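# Push carrier PC7 into loading rail tracks 13-18

## Task

Slide carrier PC7 into tracks 13 through 18 of the loading rails far enough that the lamp behind those tracks switches on. The carrier has to finish seated down in those tracks and stay there by itself, not held by the robot. Then release it and move the arm away.

## Robot and tools

Setup: one robot arm with six joints and a two-finger gripper stands at the edge of a table. Carrier PC7 sits loose just in front of tracks 13-18, with its handle facing the arm's base. The rails hold tracks 1 to 18, each marked by a numbered tile in front of it. Seen from the base, track 1 is at the far left. Now and then something may briefly tug on a held part or nudge a loose object. Very small commanded moves, a few mm, may not move the hand at all.

Frames: the scene frame has its origin on the table top directly under the arm's base. +z is up, and +y is to the left when looking along +x. The base itself may be slightly tilted relative to the table.

Joint order: every row, and every per-joint list in a result, uses this order: shoulder, elbow, waist, wrist pitch, wrist yaw, wrist roll. The gripper opening comes after them. Ignore any other ordering you may see elsewhere.

Row format: one arm, so one row is a single list of 7 numbers, each in [-1, 1]. The first six are joint displacements, which are offsets, not poses. The seventh is the gripper opening, which is absolute: +1 is fully open (0.094 m between the pads) and -1 is closed. An optional 6 more numbers, from 0 to 1, can follow; these scale each joint's position gain, in joint order, and stay in force until changed.

Displacement scale, where 1.0 equals: shoulder 1.32 rad, elbow 1.276, waist 1.264, wrist pitch 1.83, wrist yaw 1.686, wrist roll 2.022.

Stated joint ranges in rad: shoulder 0.000 to 3.142, elbow 0.000 to 3.019, waist -2.880 to 2.880, wrist pitch -1.693 to 1.571, wrist yaw -1.571 to 1.571, wrist roll -2.094 to 2.094. The true limits may differ by up to 0.019 rad either way.

Tools:

execute_actions(actions): a list of actions, run in order. Each action is a table of up to 15 rows, and each row lasts one control step of 1/30 s. If a table is shorter, its last row repeats to fill the 15 steps. Within an action, every row's displacements count from the joint angles at that action's start. For the first action in a call, that means the last angles reported in this scene. An action is refused if it would push a joint more than 0.019 rad outward beyond its range. If the first action fails this check, or any action is malformed, the whole call is rejected and nothing moves. A command past a real limit stops at that limit, and the result may then say "joint sent to its limit". An empty list simply returns the state and the images.

move(target, speed, blocking): target is one row as above. Its displacements count from the Joint positions in the latest result that showed them. All joints travel along paths that finish together, so the hand follows a curve. A move takes 0.5 to 10 s and is cut off at 10 s. speed is in rad/s for the joint with the longest path, from 0.01 to 2, default 0.5. Moves do not slow down for obstacles. A faster move, or a target set further beyond a contact, hits or presses harder. The finger command is applied at the start. With blocking=false the result comes back after 0.5 s while the arm keeps going. Until a result shows that move ended, execute_actions and further moves are refused; use wait or stop first. The extra "move:" line reports how it ended (done, off_target, moving, held, fault), whether limits=held or limits=none, and which joint is furthest from its target.

wait(seconds): 0 to 10. Keeps the last command and lets any running move carry on.

stop(): brakes a running move. The arm needs some distance to stop. The fingers are not stopped.

zoom_image(camera, region): camera is cam_high, cam_low or cam_wrist. region is [x0, y0, x1, y1] in image pixels, origin at the top left, no larger than 504x504.

finished_scene(scene): pass the current scene number. This ends the scene for good, so only call it once the carrier is seated, released and the arm is clear.

Result lines: Joint positions (rad, and the finger gap in m) and Joint velocities; Joint targets, the angles currently being driven toward, which can change on their own; grip_measured, the measured opening on the command scale, possibly off by about 1 mm; "joint command not followed", meaning the clearance check altered or blocked the targets; FAULT, MOTOR HOT (85 °C), and OVER-TEMPERATURE FAULT (100 °C, after which the arm goes limp and falls).

Motion behaviour: each step, a joint's target is kept close to its measured angle. The maximum lead is shoulder 0.32, elbow 0.276, waist 0.264, wrist pitch 0.33, wrist yaw 0.186, wrist roll 0.522 rad. Targets are also scaled back so the gripper is never sent more than 70 mm from where it is. Large changes therefore take several actions, and any remainder must be commanded again. Zero displacements can let the arm sag. To hold a pose, send the displacement back to the intended angles in the first call of a reply, then zeros, and correct again if a joint falls short.

Gripping: to hold something, command about 0.03 below grip_measured; less than that grips more gently. Each pad can exert roughly 50-62 N. A pushed or held load heats the motors.

Cameras: cam_high 672x504, mounted high at about [0.912, 0.002, 1.281]; cam_low 672x504, at about [0.746, 1.420, 0.271]; cam_wrist 616x616 fisheye on the hand. Calibration can be off by a few degrees and millimetres.

Avoid: knocking anything off the table, which ends the scene; drops, slips, slams, hard impacts and very hard pushes. Push the carrier slowly and steadily, watching the lamp. Release it once it is down, and leave it resting on its own.

Each tool is called as name(argument=value, ...) on one line, values as JSON.

## Session

execute_actions(actions=[])

Scene clock: 0.00 s.
grip_measured=+1.000
Joint names: [shoulder, elbow, waist, wrist pitch, wrist yaw, wrist roll]
Joint positions: [0.811 0.617 0.669 0.022 1.163 0.083 0.094]
Joint velocities: [ 0.005  0.012 -0.024 -0.012 -0.007 -0.022  0.   ]
Motor temperatures (°C, as the motors report them): [22 20 19 21 20 22]
Joint targets: [0.812 0.641 0.669 0.025 1.163 0.083]
Joint stiffness scale: [1. 1. 1. 1. 1. 1.]

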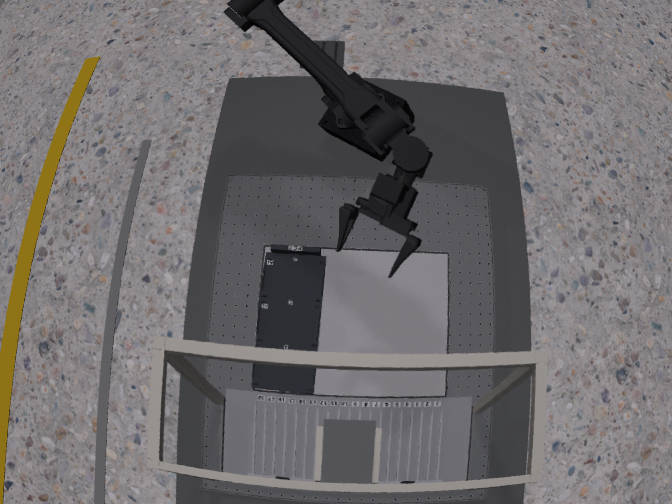

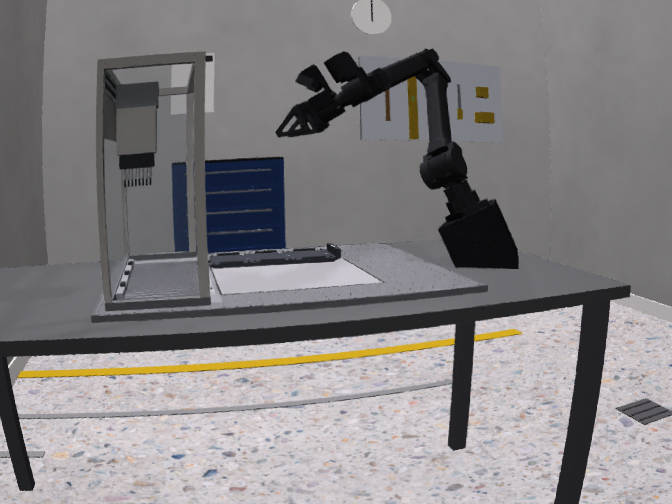

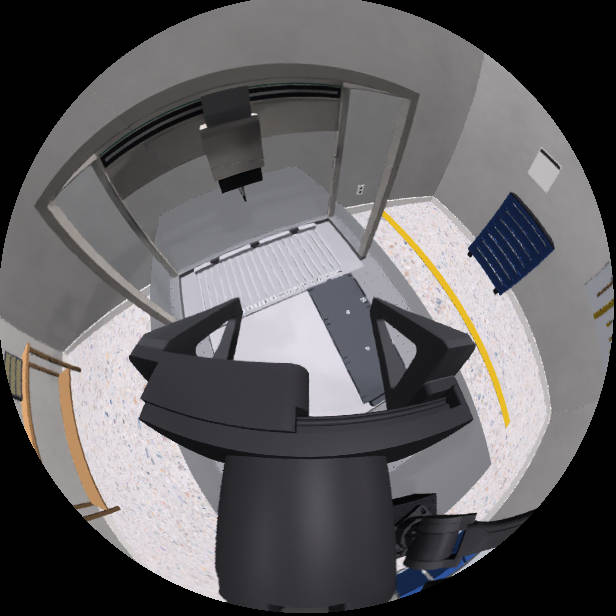

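zoom_image(camera="cam_high", region=[200, 220, 500, 504])

zoom_image(camera="cam_low", region=[80, 30, 540, 330])

Region (200, 220, 500, 504) of cam_high's 672x504 image, scaled by 1.680, with more detail than that image has; it fills the top 477 rows of this view, and the rest is white.

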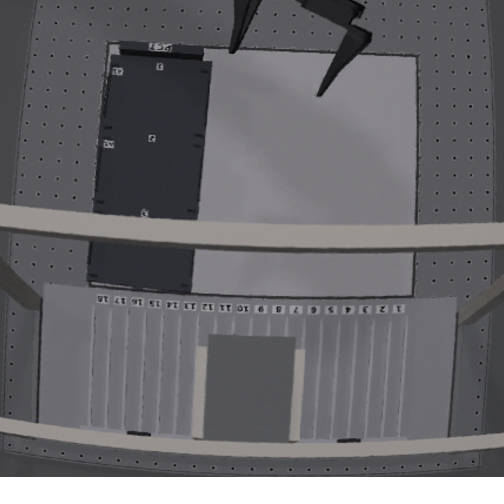

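Region (80, 30, 540, 330) of cam_low's 672x504 image, scaled by 1.096, with more detail than that image has; it fills the top 329 rows of this view, and the rest is white.

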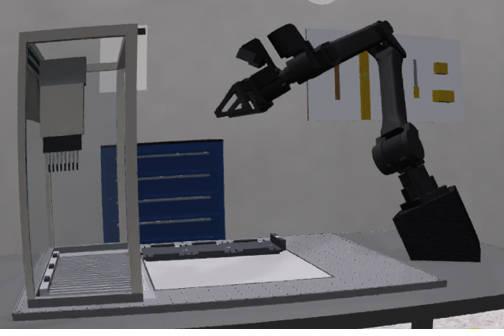

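move(target=[0.4,0.3,-0.53,0,-0.69,-0.04,-1], speed=0.8)

zoom_image(camera="cam_high", region=[230, 360, 350, 500])

zoom_image(camera="cam_low", region=[190, 220, 370, 300])

Scene clock: 4.70 s.
grip_measured=-0.991
Joint names: [shoulder, elbow, waist, wrist pitch, wrist yaw, wrist roll]
Joint positions: [1.33  0.951 0.003 0.022 0.003 0.01  0.   ]
Joint velocities: [-0.024 -0.007 -0.015  0.002 -0.037 -0.007  0.001]
Motor temperatures (°C, as the motors report them): [22 21 19 21 20 22]
Joint targets: [1.340 1.000 -0.001 0.022 -0.001 0.002]
Joint stiffness scale: [1. 1. 1. 1. 1. 1.]
move: off_target; limits=none; farthest joint: the elbow, 0.049 radians from its target (0.383 radians at the start)

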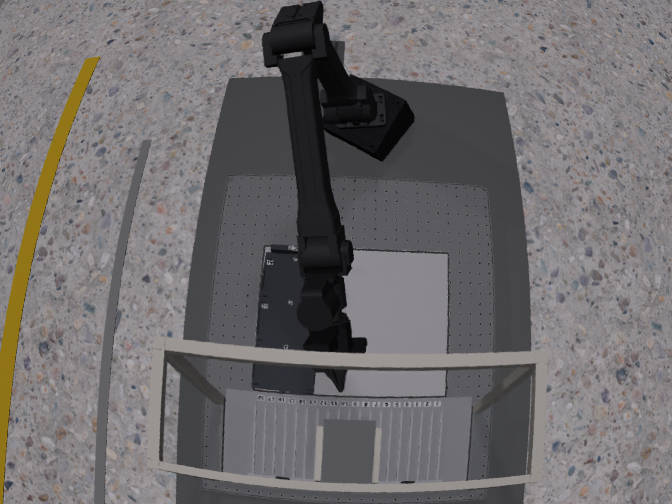

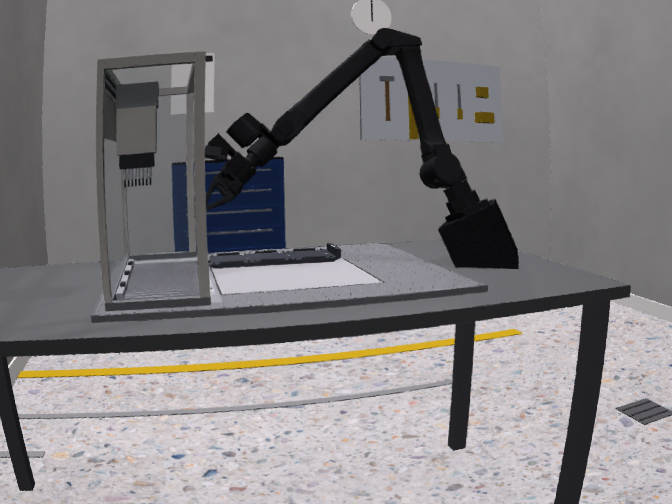

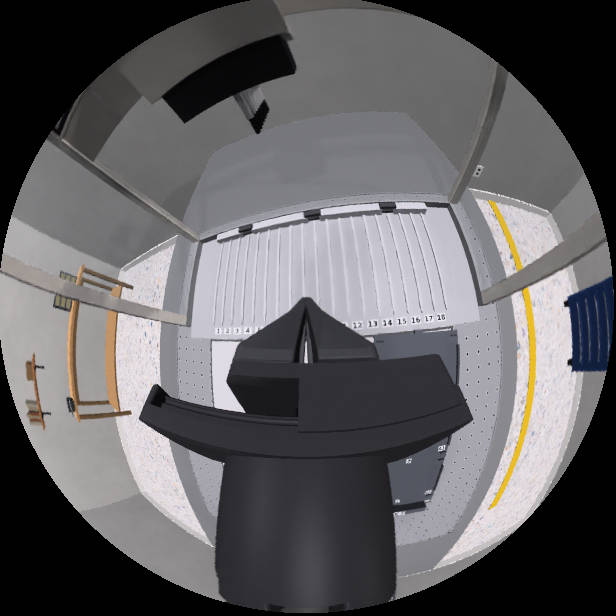

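Region (230, 360, 350, 500) of cam_high's 672x504 image, scaled by 3.600, with more detail than that image has; it fills the left 432 columns of this view, and the rest is white.

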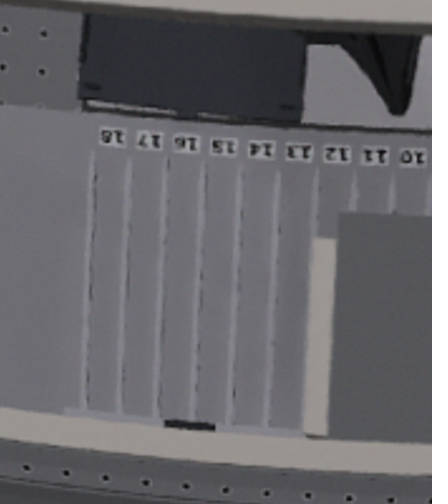

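Region (190, 220, 370, 300) of cam_low's 672x504 image, scaled by 2.800, with more detail than that image has.

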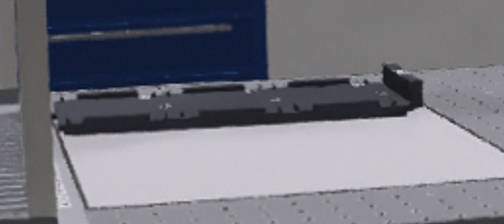

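move(target=[0.08,0.2,-0.32,-0.24,0,0,-1], speed=0.6)

Scene clock: 15.33 s.
grip_measured=-0.991
Joint names: [shoulder, elbow, waist, wrist pitch, wrist yaw, wrist roll]
Joint positions: [ 1.416  1.159 -0.408 -0.399  0.003  0.009  0.   ]
Joint velocities: [-0.005 -0.012  0.005 -0.022  0.007  0.051  0.   ]
Motor temperatures (°C, as the motors report them): [22 23 19 21 20 22]
Joint targets: [1.436 1.206 -0.401 -0.417 0.003 0.010]
Joint stiffness scale: [1. 1. 1. 1. 1. 1.]
move: off_target; limits=none; farthest joint: the elbow, 0.048 radians from its target (0.256 radians at the start)

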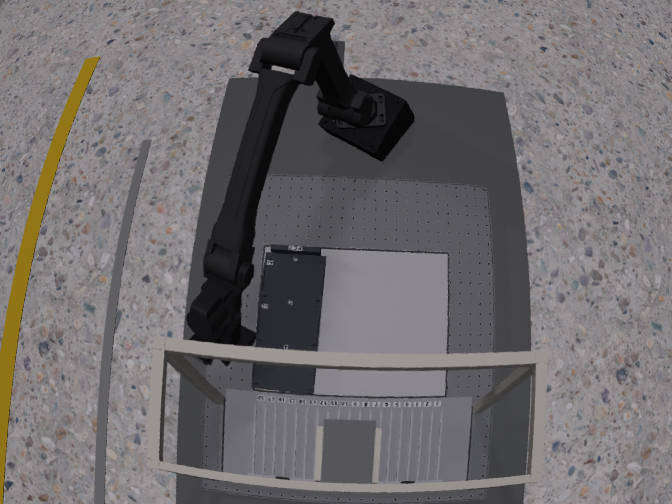

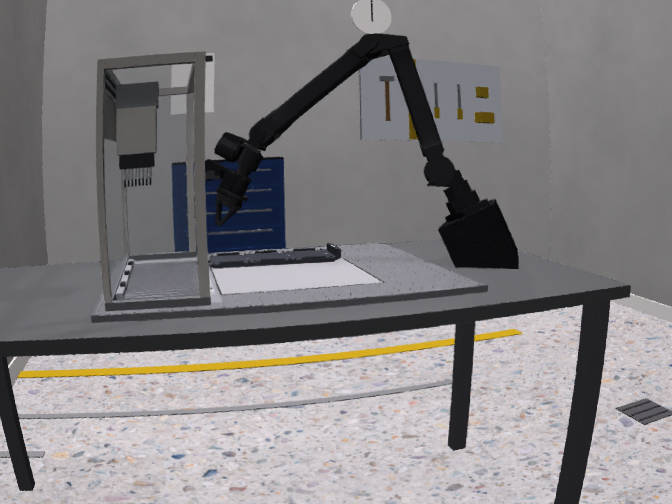

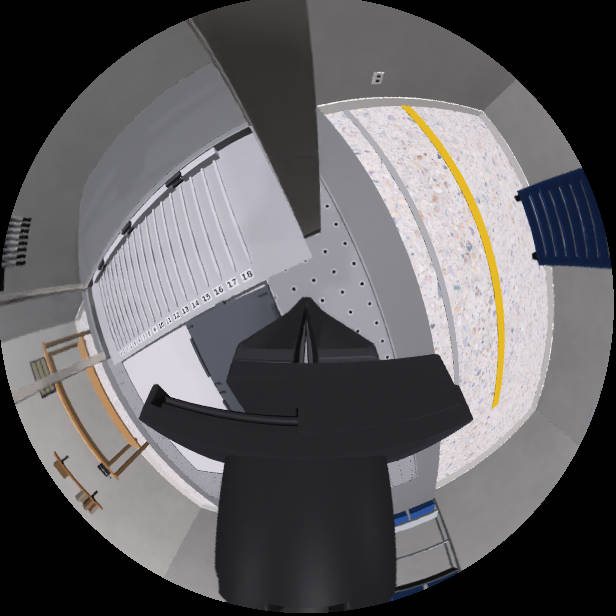

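move(target=[0.015,-0.025,0.045,-0.01,0,0,-1], speed=0.3)

zoom_image(camera="cam_low", region=[190, 180, 370, 300])

Scene clock: 17.33 s.
grip_measured=-0.991
Joint names: [shoulder, elbow, waist, wrist pitch, wrist yaw, wrist roll]
Joint positions: [ 1.418  1.135 -0.356 -0.399  0.003  0.009  0.   ]
Joint velocities: [-0.005 -0.017 -0.015 -0.007 -0.037 -0.022  0.001]
Motor temperatures (°C, as the motors report them): [22 23 19 21 20 22]
Joint targets: [1.436 1.127 -0.351 -0.417 0.003 0.009]
Joint stiffness scale: [1. 1. 1. 1. 1. 1.]
move: done; limits=none; farthest joint: the shoulder, 0.018 radians from its target (0.020 radians at the start)

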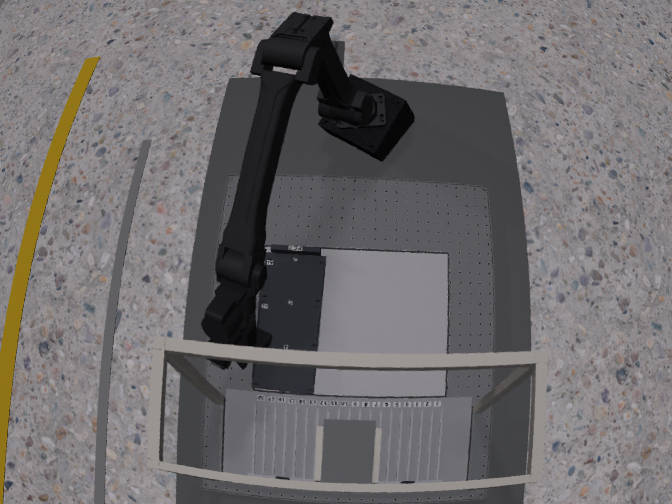

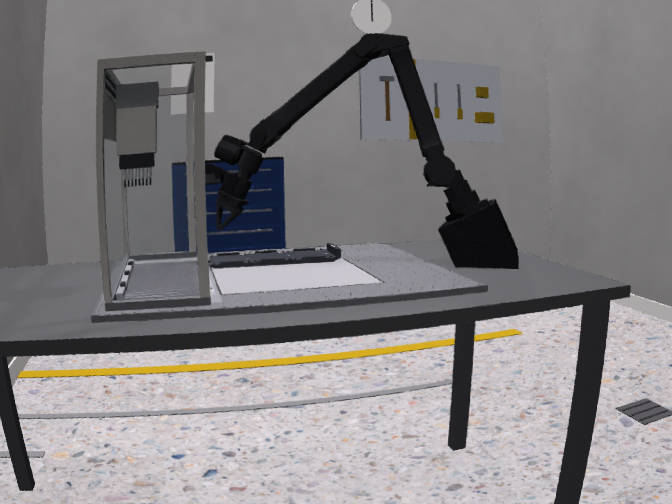

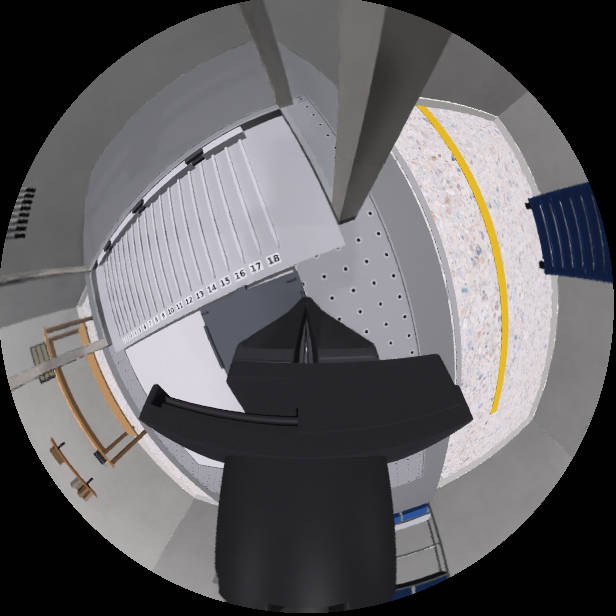

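Region (190, 180, 370, 300) of cam_low's 672x504 image, scaled by 2.800, with more detail than that image has.

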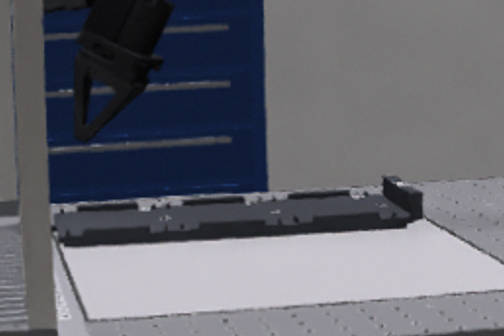

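move(target=[0.07,-0.015,-0.04,0,0,0,-1], speed=0.3)

zoom_image(camera="cam_low", region=[190, 180, 370, 300])

Scene clock: 18.73 s.
grip_measured=-0.991
Joint names: [shoulder, elbow, waist, wrist pitch, wrist yaw, wrist roll]
Joint positions: [ 1.504  1.118 -0.398 -0.399  0.003  0.009  0.   ]
Joint velocities: [-0.005 -0.007 -0.005  0.007  0.022 -0.022 -0.001]
Motor temperatures (°C, as the motors report them): [22 23 19 21 20 22]
Joint targets: [1.510 1.115 -0.406 -0.399 0.003 0.009]
Joint stiffness scale: [1. 1. 1. 1. 1. 1.]
move: done; limits=none; farthest joint: the waist, 0.008 radians from its target (0.051 radians at the start)

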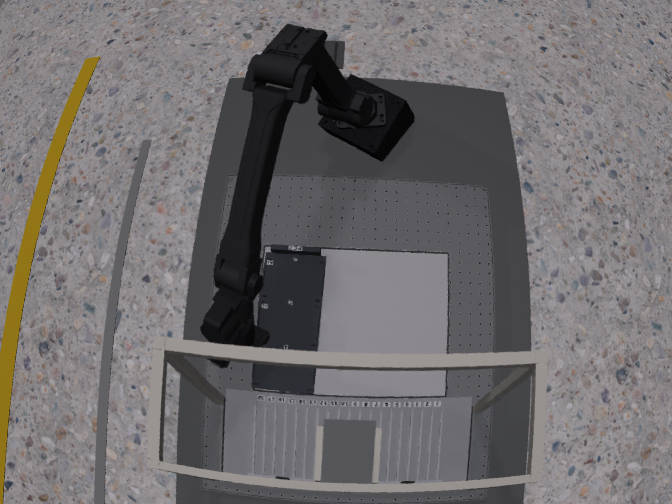

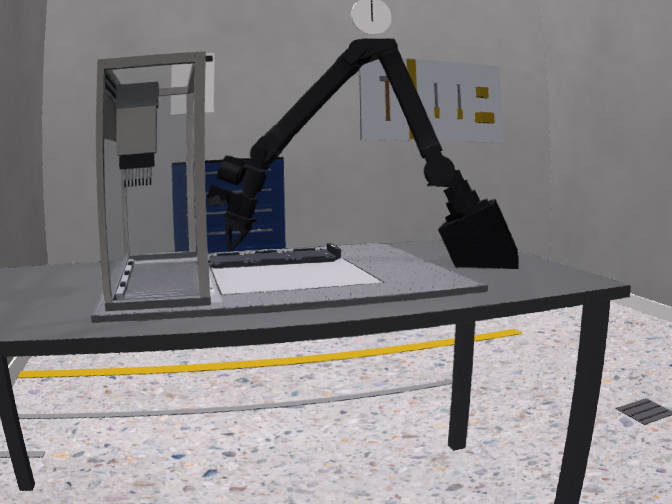

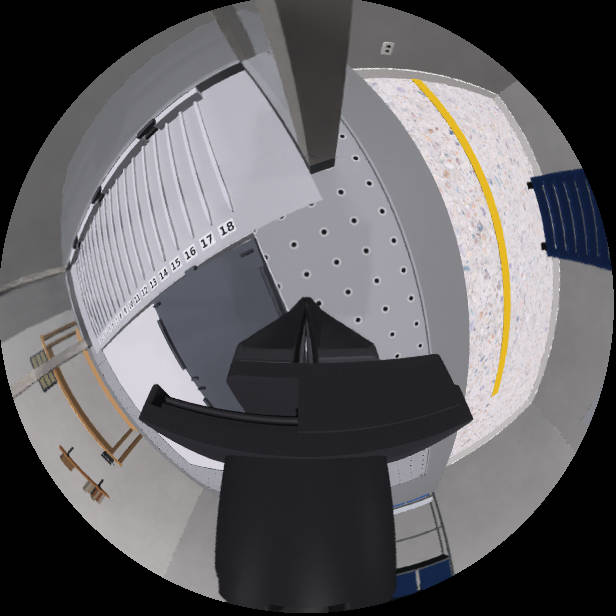

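Region (190, 180, 370, 300) of cam_low's 672x504 image, scaled by 2.800, with more detail than that image has.

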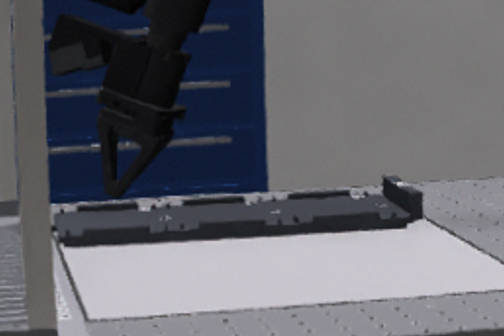

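move(target=[0.024,0,0,0,0,0,-1], speed=0.1)

zoom_image(camera="cam_low", region=[190, 180, 370, 300])

Scene clock: 20.30 s.
grip_measured=-0.991
Joint names: [shoulder, elbow, waist, wrist pitch, wrist yaw, wrist roll]
Joint positions: [ 1.518  1.118 -0.398 -0.399  0.003  0.009  0.   ]
Joint velocities: [-0.005 -0.007 -0.015 -0.017  0.022  0.066 -0.   ]
Motor temperatures (°C, as the motors report them): [22 23 19 21 20 22]
Joint targets: [1.536 1.118 -0.398 -0.399 0.003 0.009]
Joint stiffness scale: [1. 1. 1. 1. 1. 1.]
move: done; limits=none; farthest joint: the shoulder, 0.018 radians from its target (0.032 radians at the start)

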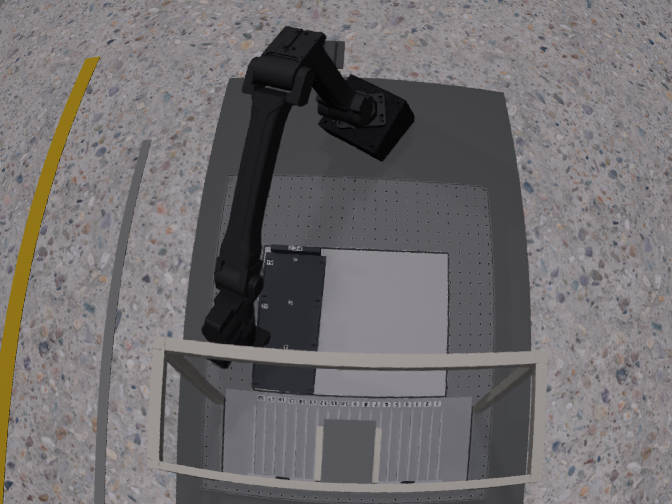

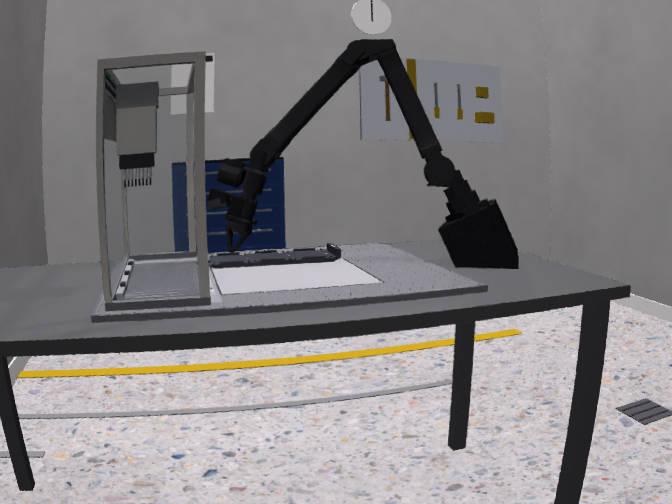

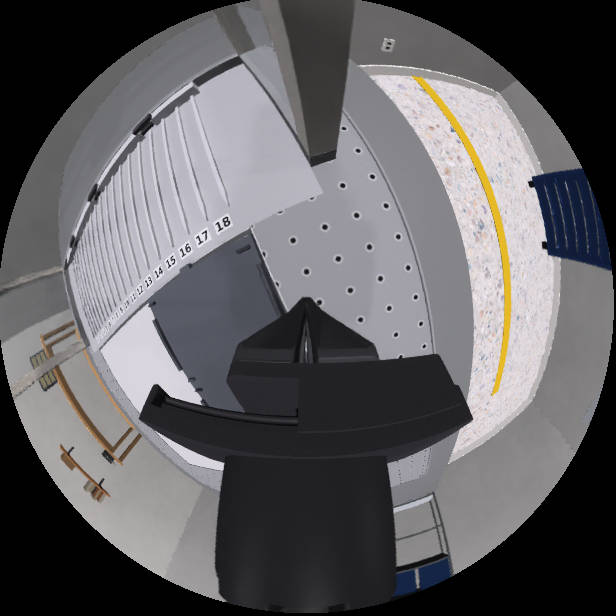

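Region (190, 180, 370, 300) of cam_low's 672x504 image, scaled by 2.800, with more detail than that image has.

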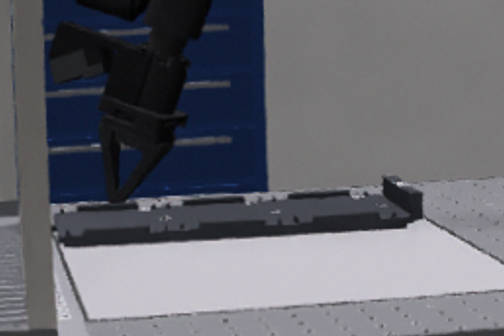

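move(target=[0.022,0,0,0,0,0,-1], speed=0.1)

execute_actions(actions=[[[0,0,0,0,0,0,-0.95],[0,0,0,0,0,0,-0.9],[0,0,0,0,0,0,-0.85],[0,0,0,0,0,0,-0.8],[0,0,0,0,0,0,-0.75],[0,0,0,0,0,0,-0.7],[0,0,0,0,0,0,-0.65],[0,0,0,0,0,0,-0.6]]])

zoom_image(camera="cam_high", region=[230, 360, 350, 500])

Scene clock: 22.00 s.
grip_measured=-0.991
Joint names: [shoulder, elbow, waist, wrist pitch, wrist yaw, wrist roll]
Joint positions: [ 1.528  1.118 -0.398 -0.399  0.003  0.009  0.   ]
Joint velocities: [-0.015 -0.007 -0.005 -0.002 -0.051 -0.066  0.001]
Motor temperatures (°C, as the motors report them): [22 23 19 21 20 22]
Joint targets: [1.547 1.118 -0.398 -0.399 0.003 0.009]
Joint stiffness scale: [1. 1. 1. 1. 1. 1.]
move: done; limits=none; farthest joint: the shoulder, 0.019 radians from its target (0.029 radians at the start)

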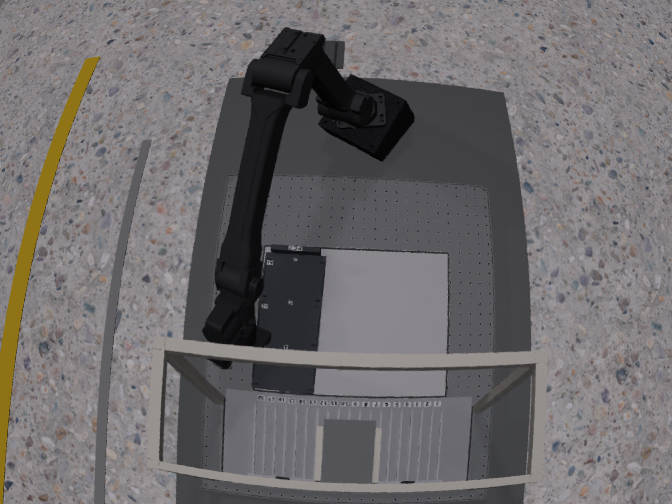

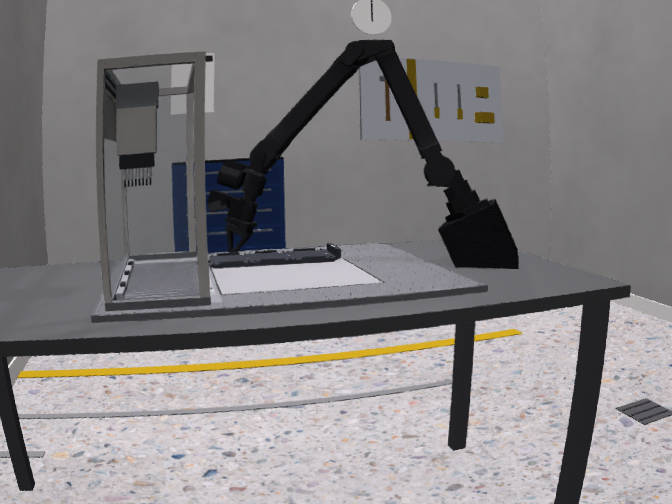

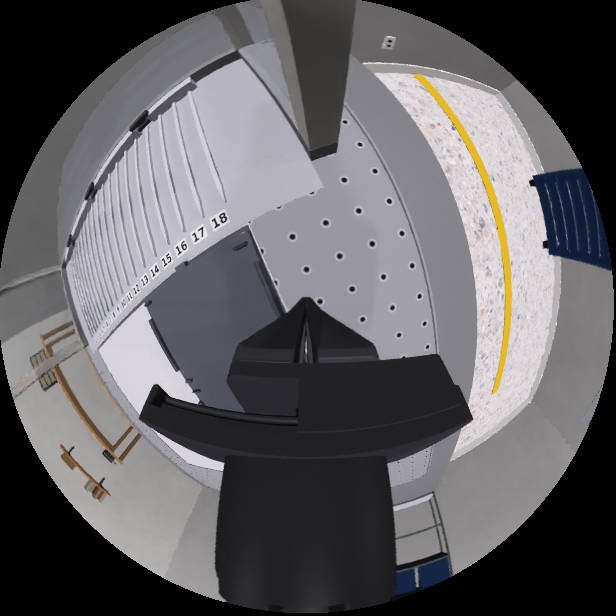

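Scene clock: 22.50 s.
grip_measured=-0.602
Joint names: [shoulder, elbow, waist, wrist pitch, wrist yaw, wrist roll]
Joint positions: [ 1.528  1.118 -0.398 -0.399  0.003  0.009  0.019]
Joint velocities: [ 0.005 -0.007 -0.015 -0.012 -0.007  0.037  0.001]
Motor temperatures (°C, as the motors report them): [22 23 19 21 20 22]
Joint targets: [1.528 1.118 -0.398 -0.399 0.003 0.009]
Joint stiffness scale: [1. 1. 1. 1. 1. 1.]

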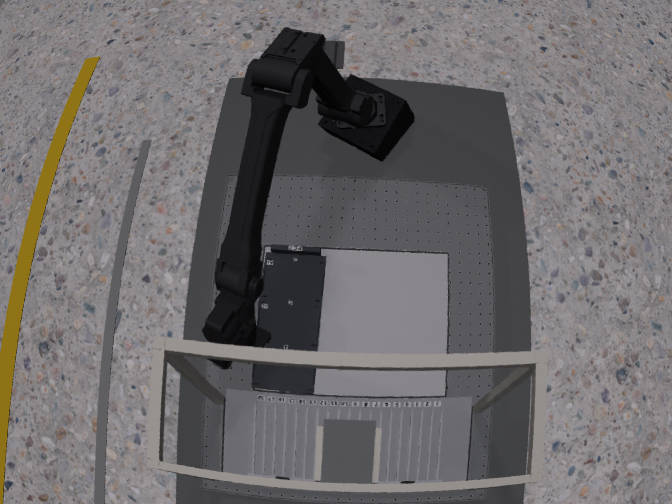

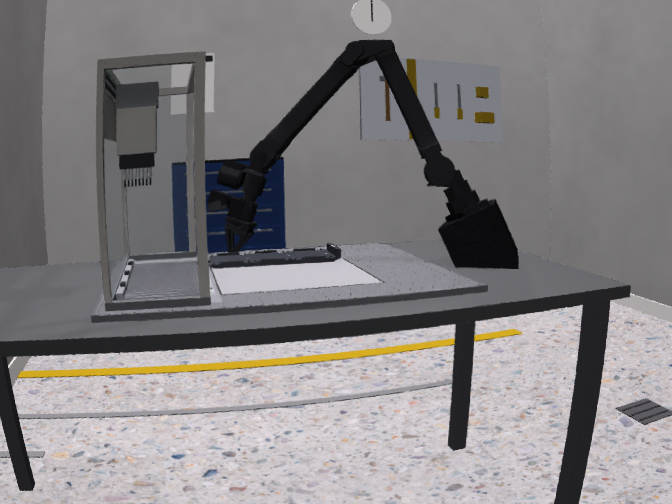

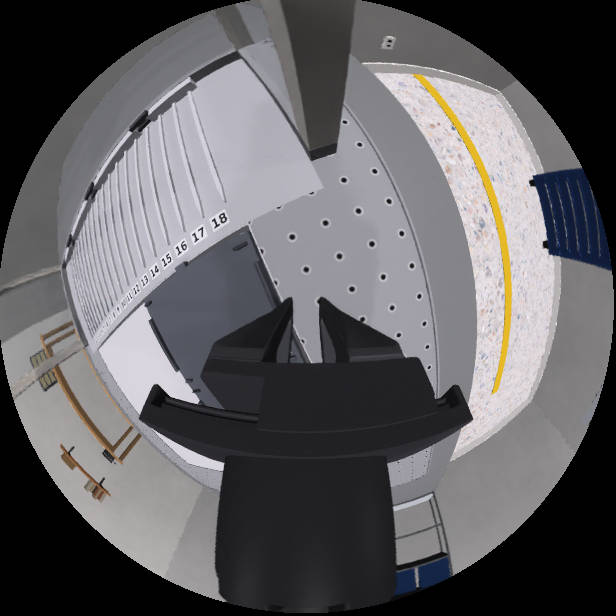

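Region (230, 360, 350, 500) of cam_high's 672x504 image, scaled by 3.600, with more detail than that image has; it fills the left 432 columns of this view, and the rest is white.

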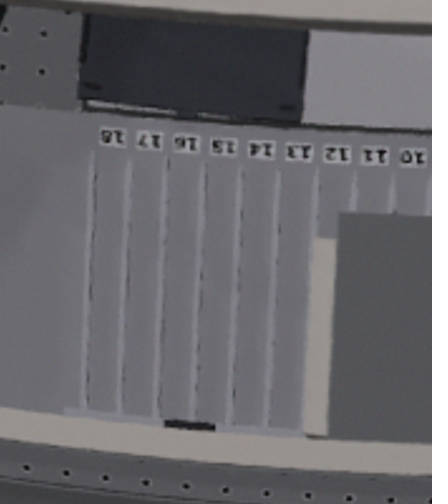

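execute_actions(actions=[[[0,0,0,0,0,0,-0.58],[0,0,0,0,0,0,-0.56],[0,0,0,0,0,0,-0.54],[0,0,0,0,0,0,-0.52],[0,0,0,0,0,0,-0.5],[0,0,0,0,0,0,-0.48],[0,0,0,0,0,0,-0.46],[0,0,0,0,0,0,-0.44],[0,0,0,0,0,0,-0.42],[0,0,0,0,0,0,-0.4],[0,0,0,0,0,0,-0.38],[0,0,0,0,0,0,-0.36]]])

zoom_image(camera="cam_high", region=[230, 360, 350, 500])

Scene clock: 25.30 s.
grip_measured=-0.362
Joint names: [shoulder, elbow, waist, wrist pitch, wrist yaw, wrist roll]
Joint positions: [ 1.528  1.118 -0.398 -0.399  0.007  0.009  0.03 ]
Joint velocities: [ 0.005 -0.017 -0.005 -0.037  0.022  0.037  0.001]
Motor temperatures (°C, as the motors report them): [22 23 19 21 20 22]
Joint targets: [1.528 1.118 -0.398 -0.399 0.004 0.009]
Joint stiffness scale: [1. 1. 1. 1. 1. 1.]

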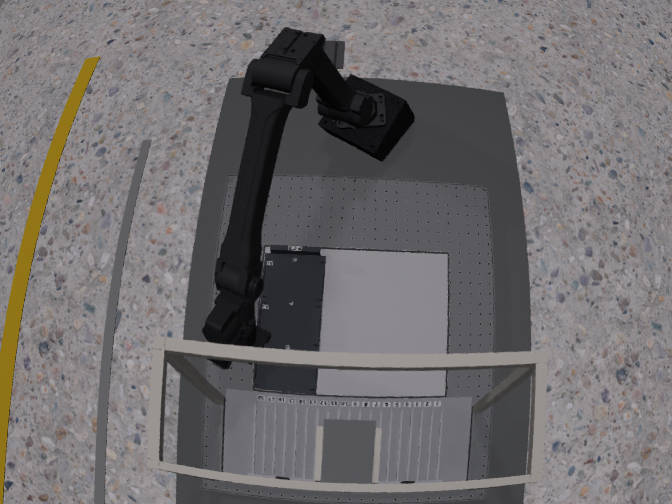

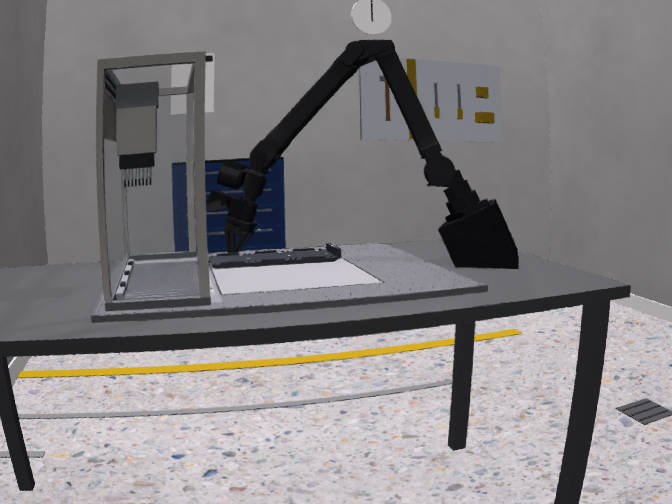

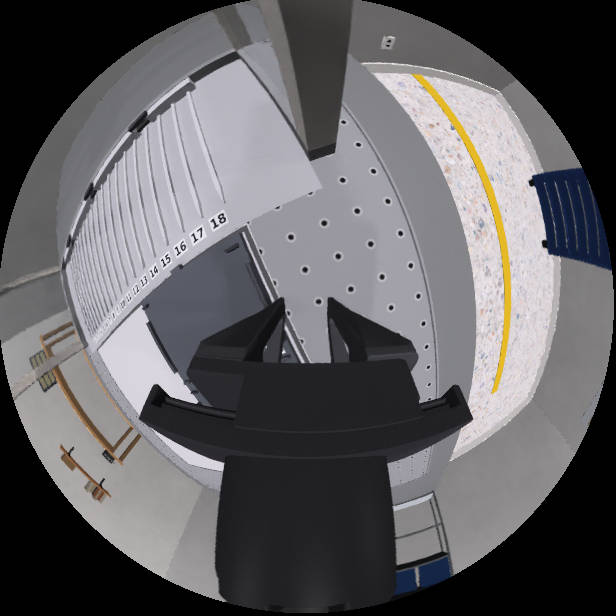

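Region (230, 360, 350, 500) of cam_high's 672x504 image, scaled by 3.600, with more detail than that image has; it fills the left 432 columns of this view, and the rest is white.

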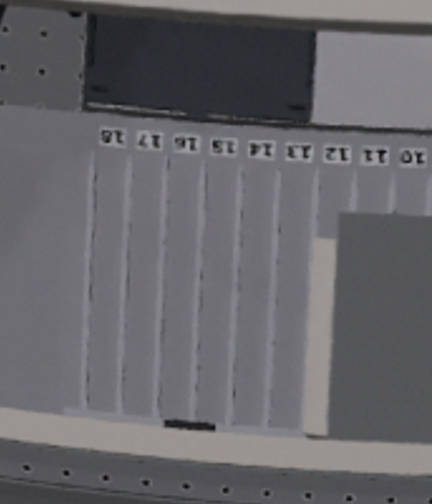

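execute_actions(actions=[[[0,0,0,0,0,0,-0.35],[0,0,0,0,0,0,-0.34],[0,0,0,0,0,0,-0.33],[0,0,0,0,0,0,-0.32],[0,0,0,0,0,0,-0.31],[0,0,0,0,0,0,-0.30],[0,0,0,0,0,0,-0.29],[0,0,0,0,0,0,-0.28],[0,0,0,0,0,0,-0.27],[0,0,0,0,0,0,-0.26],[0,0,0,0,0,0,-0.25],[0,0,0,0,0,0,-0.24]]])

zoom_image(camera="cam_high", region=[230, 360, 350, 500])

zoom_image(camera="cam_high", region=[240, 235, 460, 415])

Scene clock: 27.43 s.
grip_measured=-0.242
Joint names: [shoulder, elbow, waist, wrist pitch, wrist yaw, wrist roll]
Joint positions: [ 1.528  1.118 -0.398 -0.399  0.01   0.009  0.036]
Joint velocities: [-0.005 -0.007 -0.015  0.007 -0.007  0.007  0.   ]
Motor temperatures (°C, as the motors report them): [23 23 19 21 20 22]
Joint targets: [1.528 1.118 -0.398 -0.399 0.006 0.009]
Joint stiffness scale: [1. 1. 1. 1. 1. 1.]

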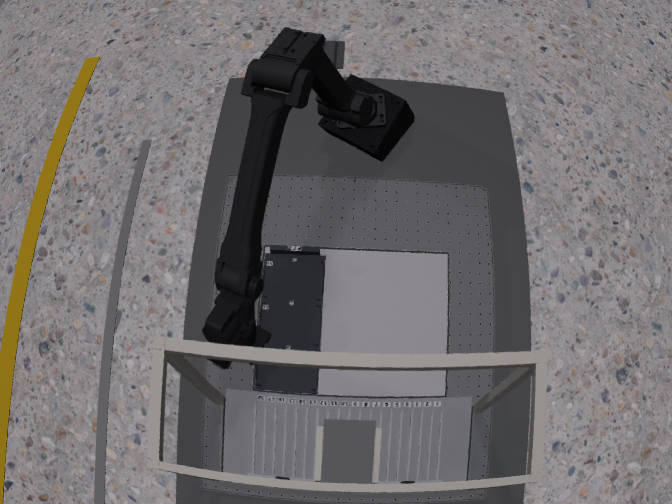

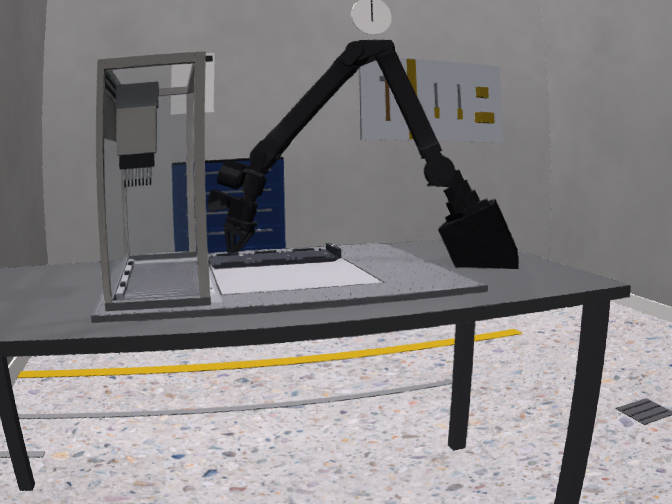

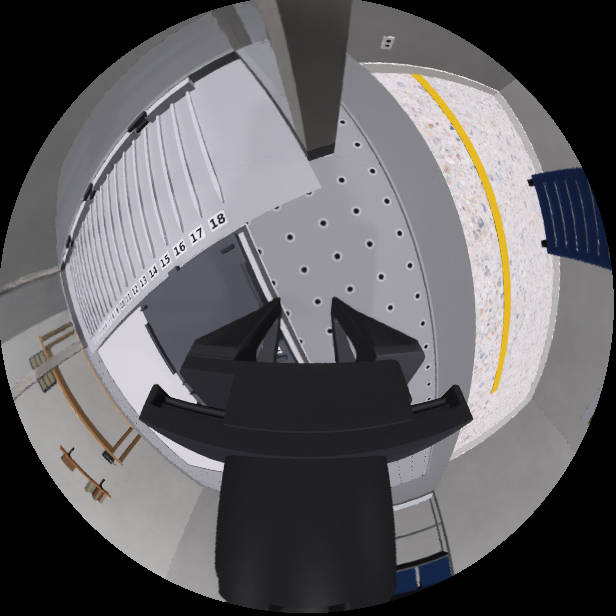

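Region (230, 360, 350, 500) of cam_high's 672x504 image, scaled by 3.600, with more detail than that image has; it fills the left 432 columns of this view, and the rest is white.

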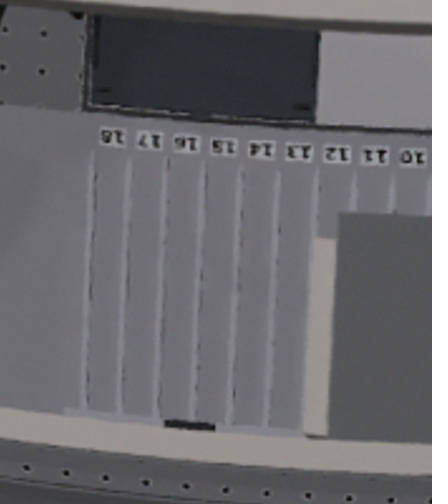

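Region (240, 235, 460, 415) of cam_high's 672x504 image, scaled by 2.291, with more detail than that image has; it fills the top 412 rows of this view, and the rest is white.

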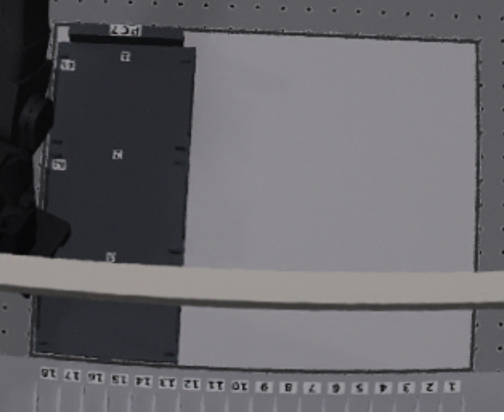

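execute_actions(actions=[[[0,0,0,0,0,0,-0.23],[0,0,0,0,0,0,-0.22],[0,0,0,0,0,0,-0.21],[0,0,0,0,0,0,-0.20],[0,0,0,0,0,0,-0.20],[0,0,0,0,0,0,-0.20],[0,0,0,0,0,0,-0.20],[0,0,0,0,0,0,-0.20],[0,0,0,0,0,0,-0.5],[-0.03,0,0,0,0,0,-1]]])

move(target=[-0.76,-0.615,0.015,-0.145,0,0,-1], speed=0.8)

zoom_image(camera="cam_low", region=[240, 160, 420, 290])

Scene clock: 31.47 s.
grip_measured=-0.991
Joint names: [shoulder, elbow, waist, wrist pitch, wrist yaw, wrist roll]
Joint positions: [ 1.506  1.117 -0.398 -0.399  0.013  0.009  0.   ]
Joint velocities: [-0.132  0.007  0.005 -0.012  0.007  0.037 -0.001]
Motor temperatures (°C, as the motors report them): [23 23 19 21 20 22]
Joint targets: [1.488 1.118 -0.398 -0.399 0.010 0.009]
Joint stiffness scale: [1. 1. 1. 1. 1. 1.]

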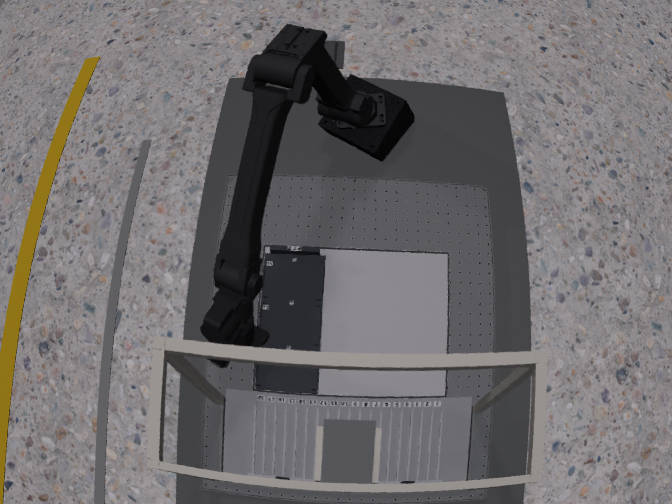

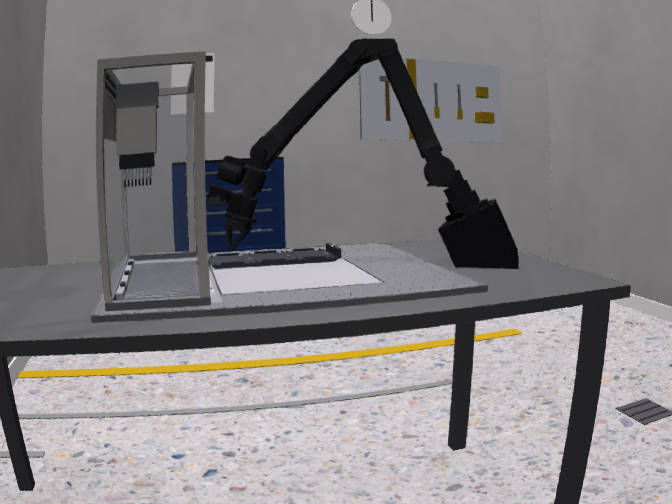

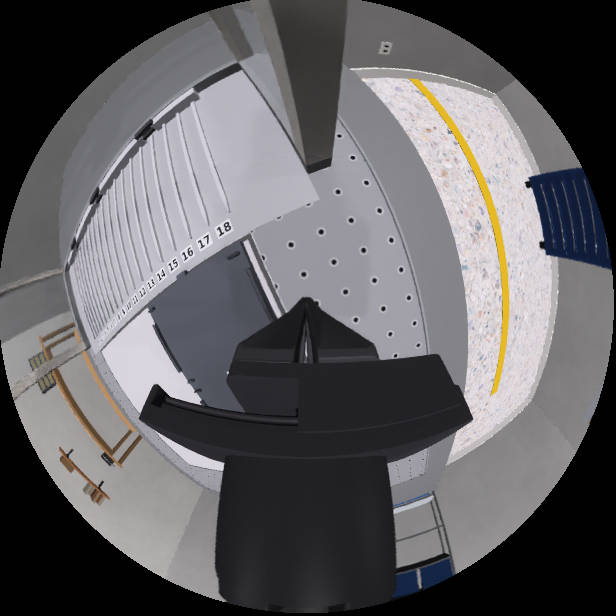

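Scene clock: 33.17 s.
grip_measured=-0.991
Joint names: [shoulder, elbow, waist, wrist pitch, wrist yaw, wrist roll]
Joint positions: [ 0.501  0.334 -0.393 -0.65   0.013  0.009  0.   ]
Joint velocities: [-0.005 -0.017 -0.015 -0.007 -0.022  0.022 -0.002]
Motor temperatures (°C, as the motors report them): [23 22 19 21 20 22]
Joint targets: [0.503 0.333 -0.380 -0.664 0.013 0.009]
Joint stiffness scale: [1. 1. 1. 1. 1. 1.]
move: done; limits=none; farthest joint: the waist, 0.014 radians from its target (0.019 radians at the start)

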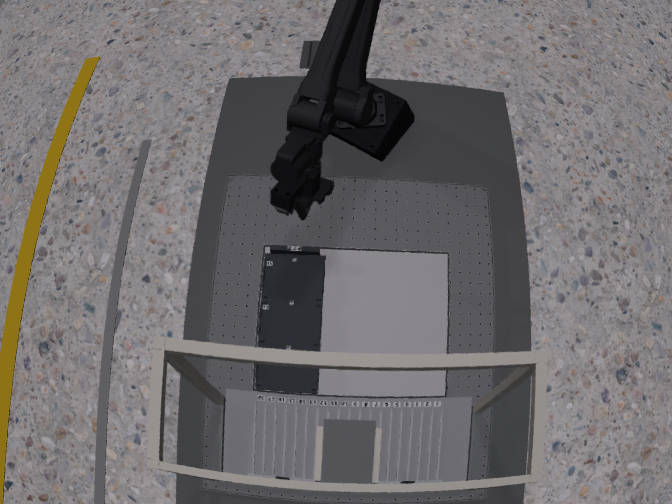

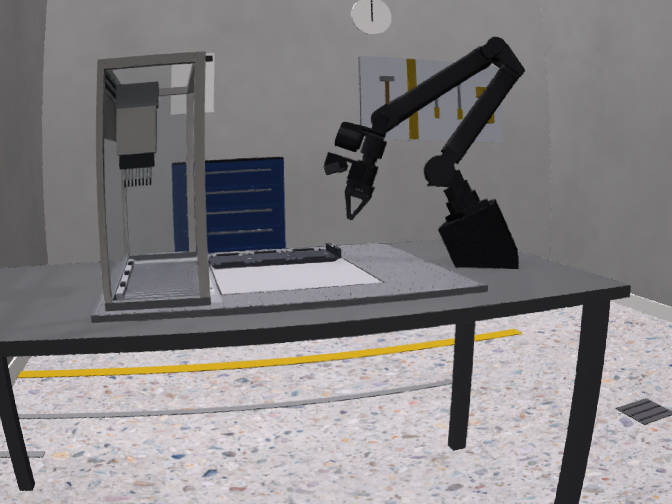

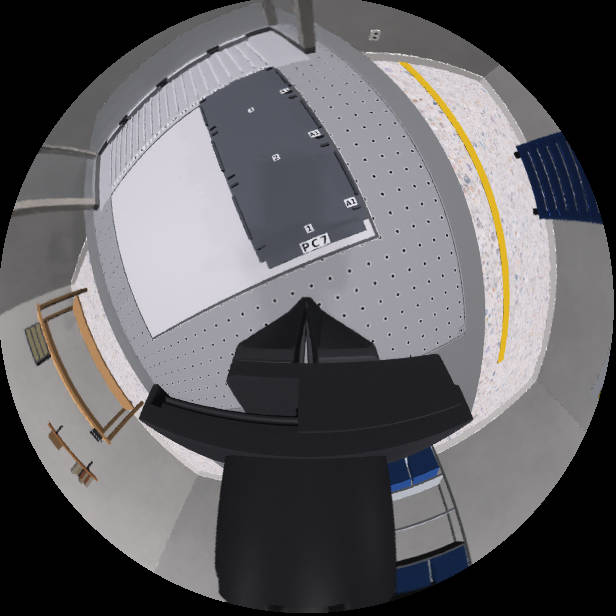

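Region (240, 160, 420, 290) of cam_low's 672x504 image, scaled by 2.800, with more detail than that image has.

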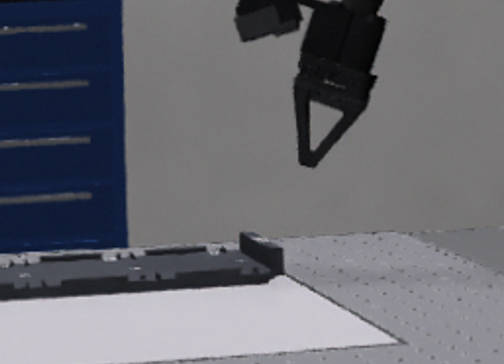

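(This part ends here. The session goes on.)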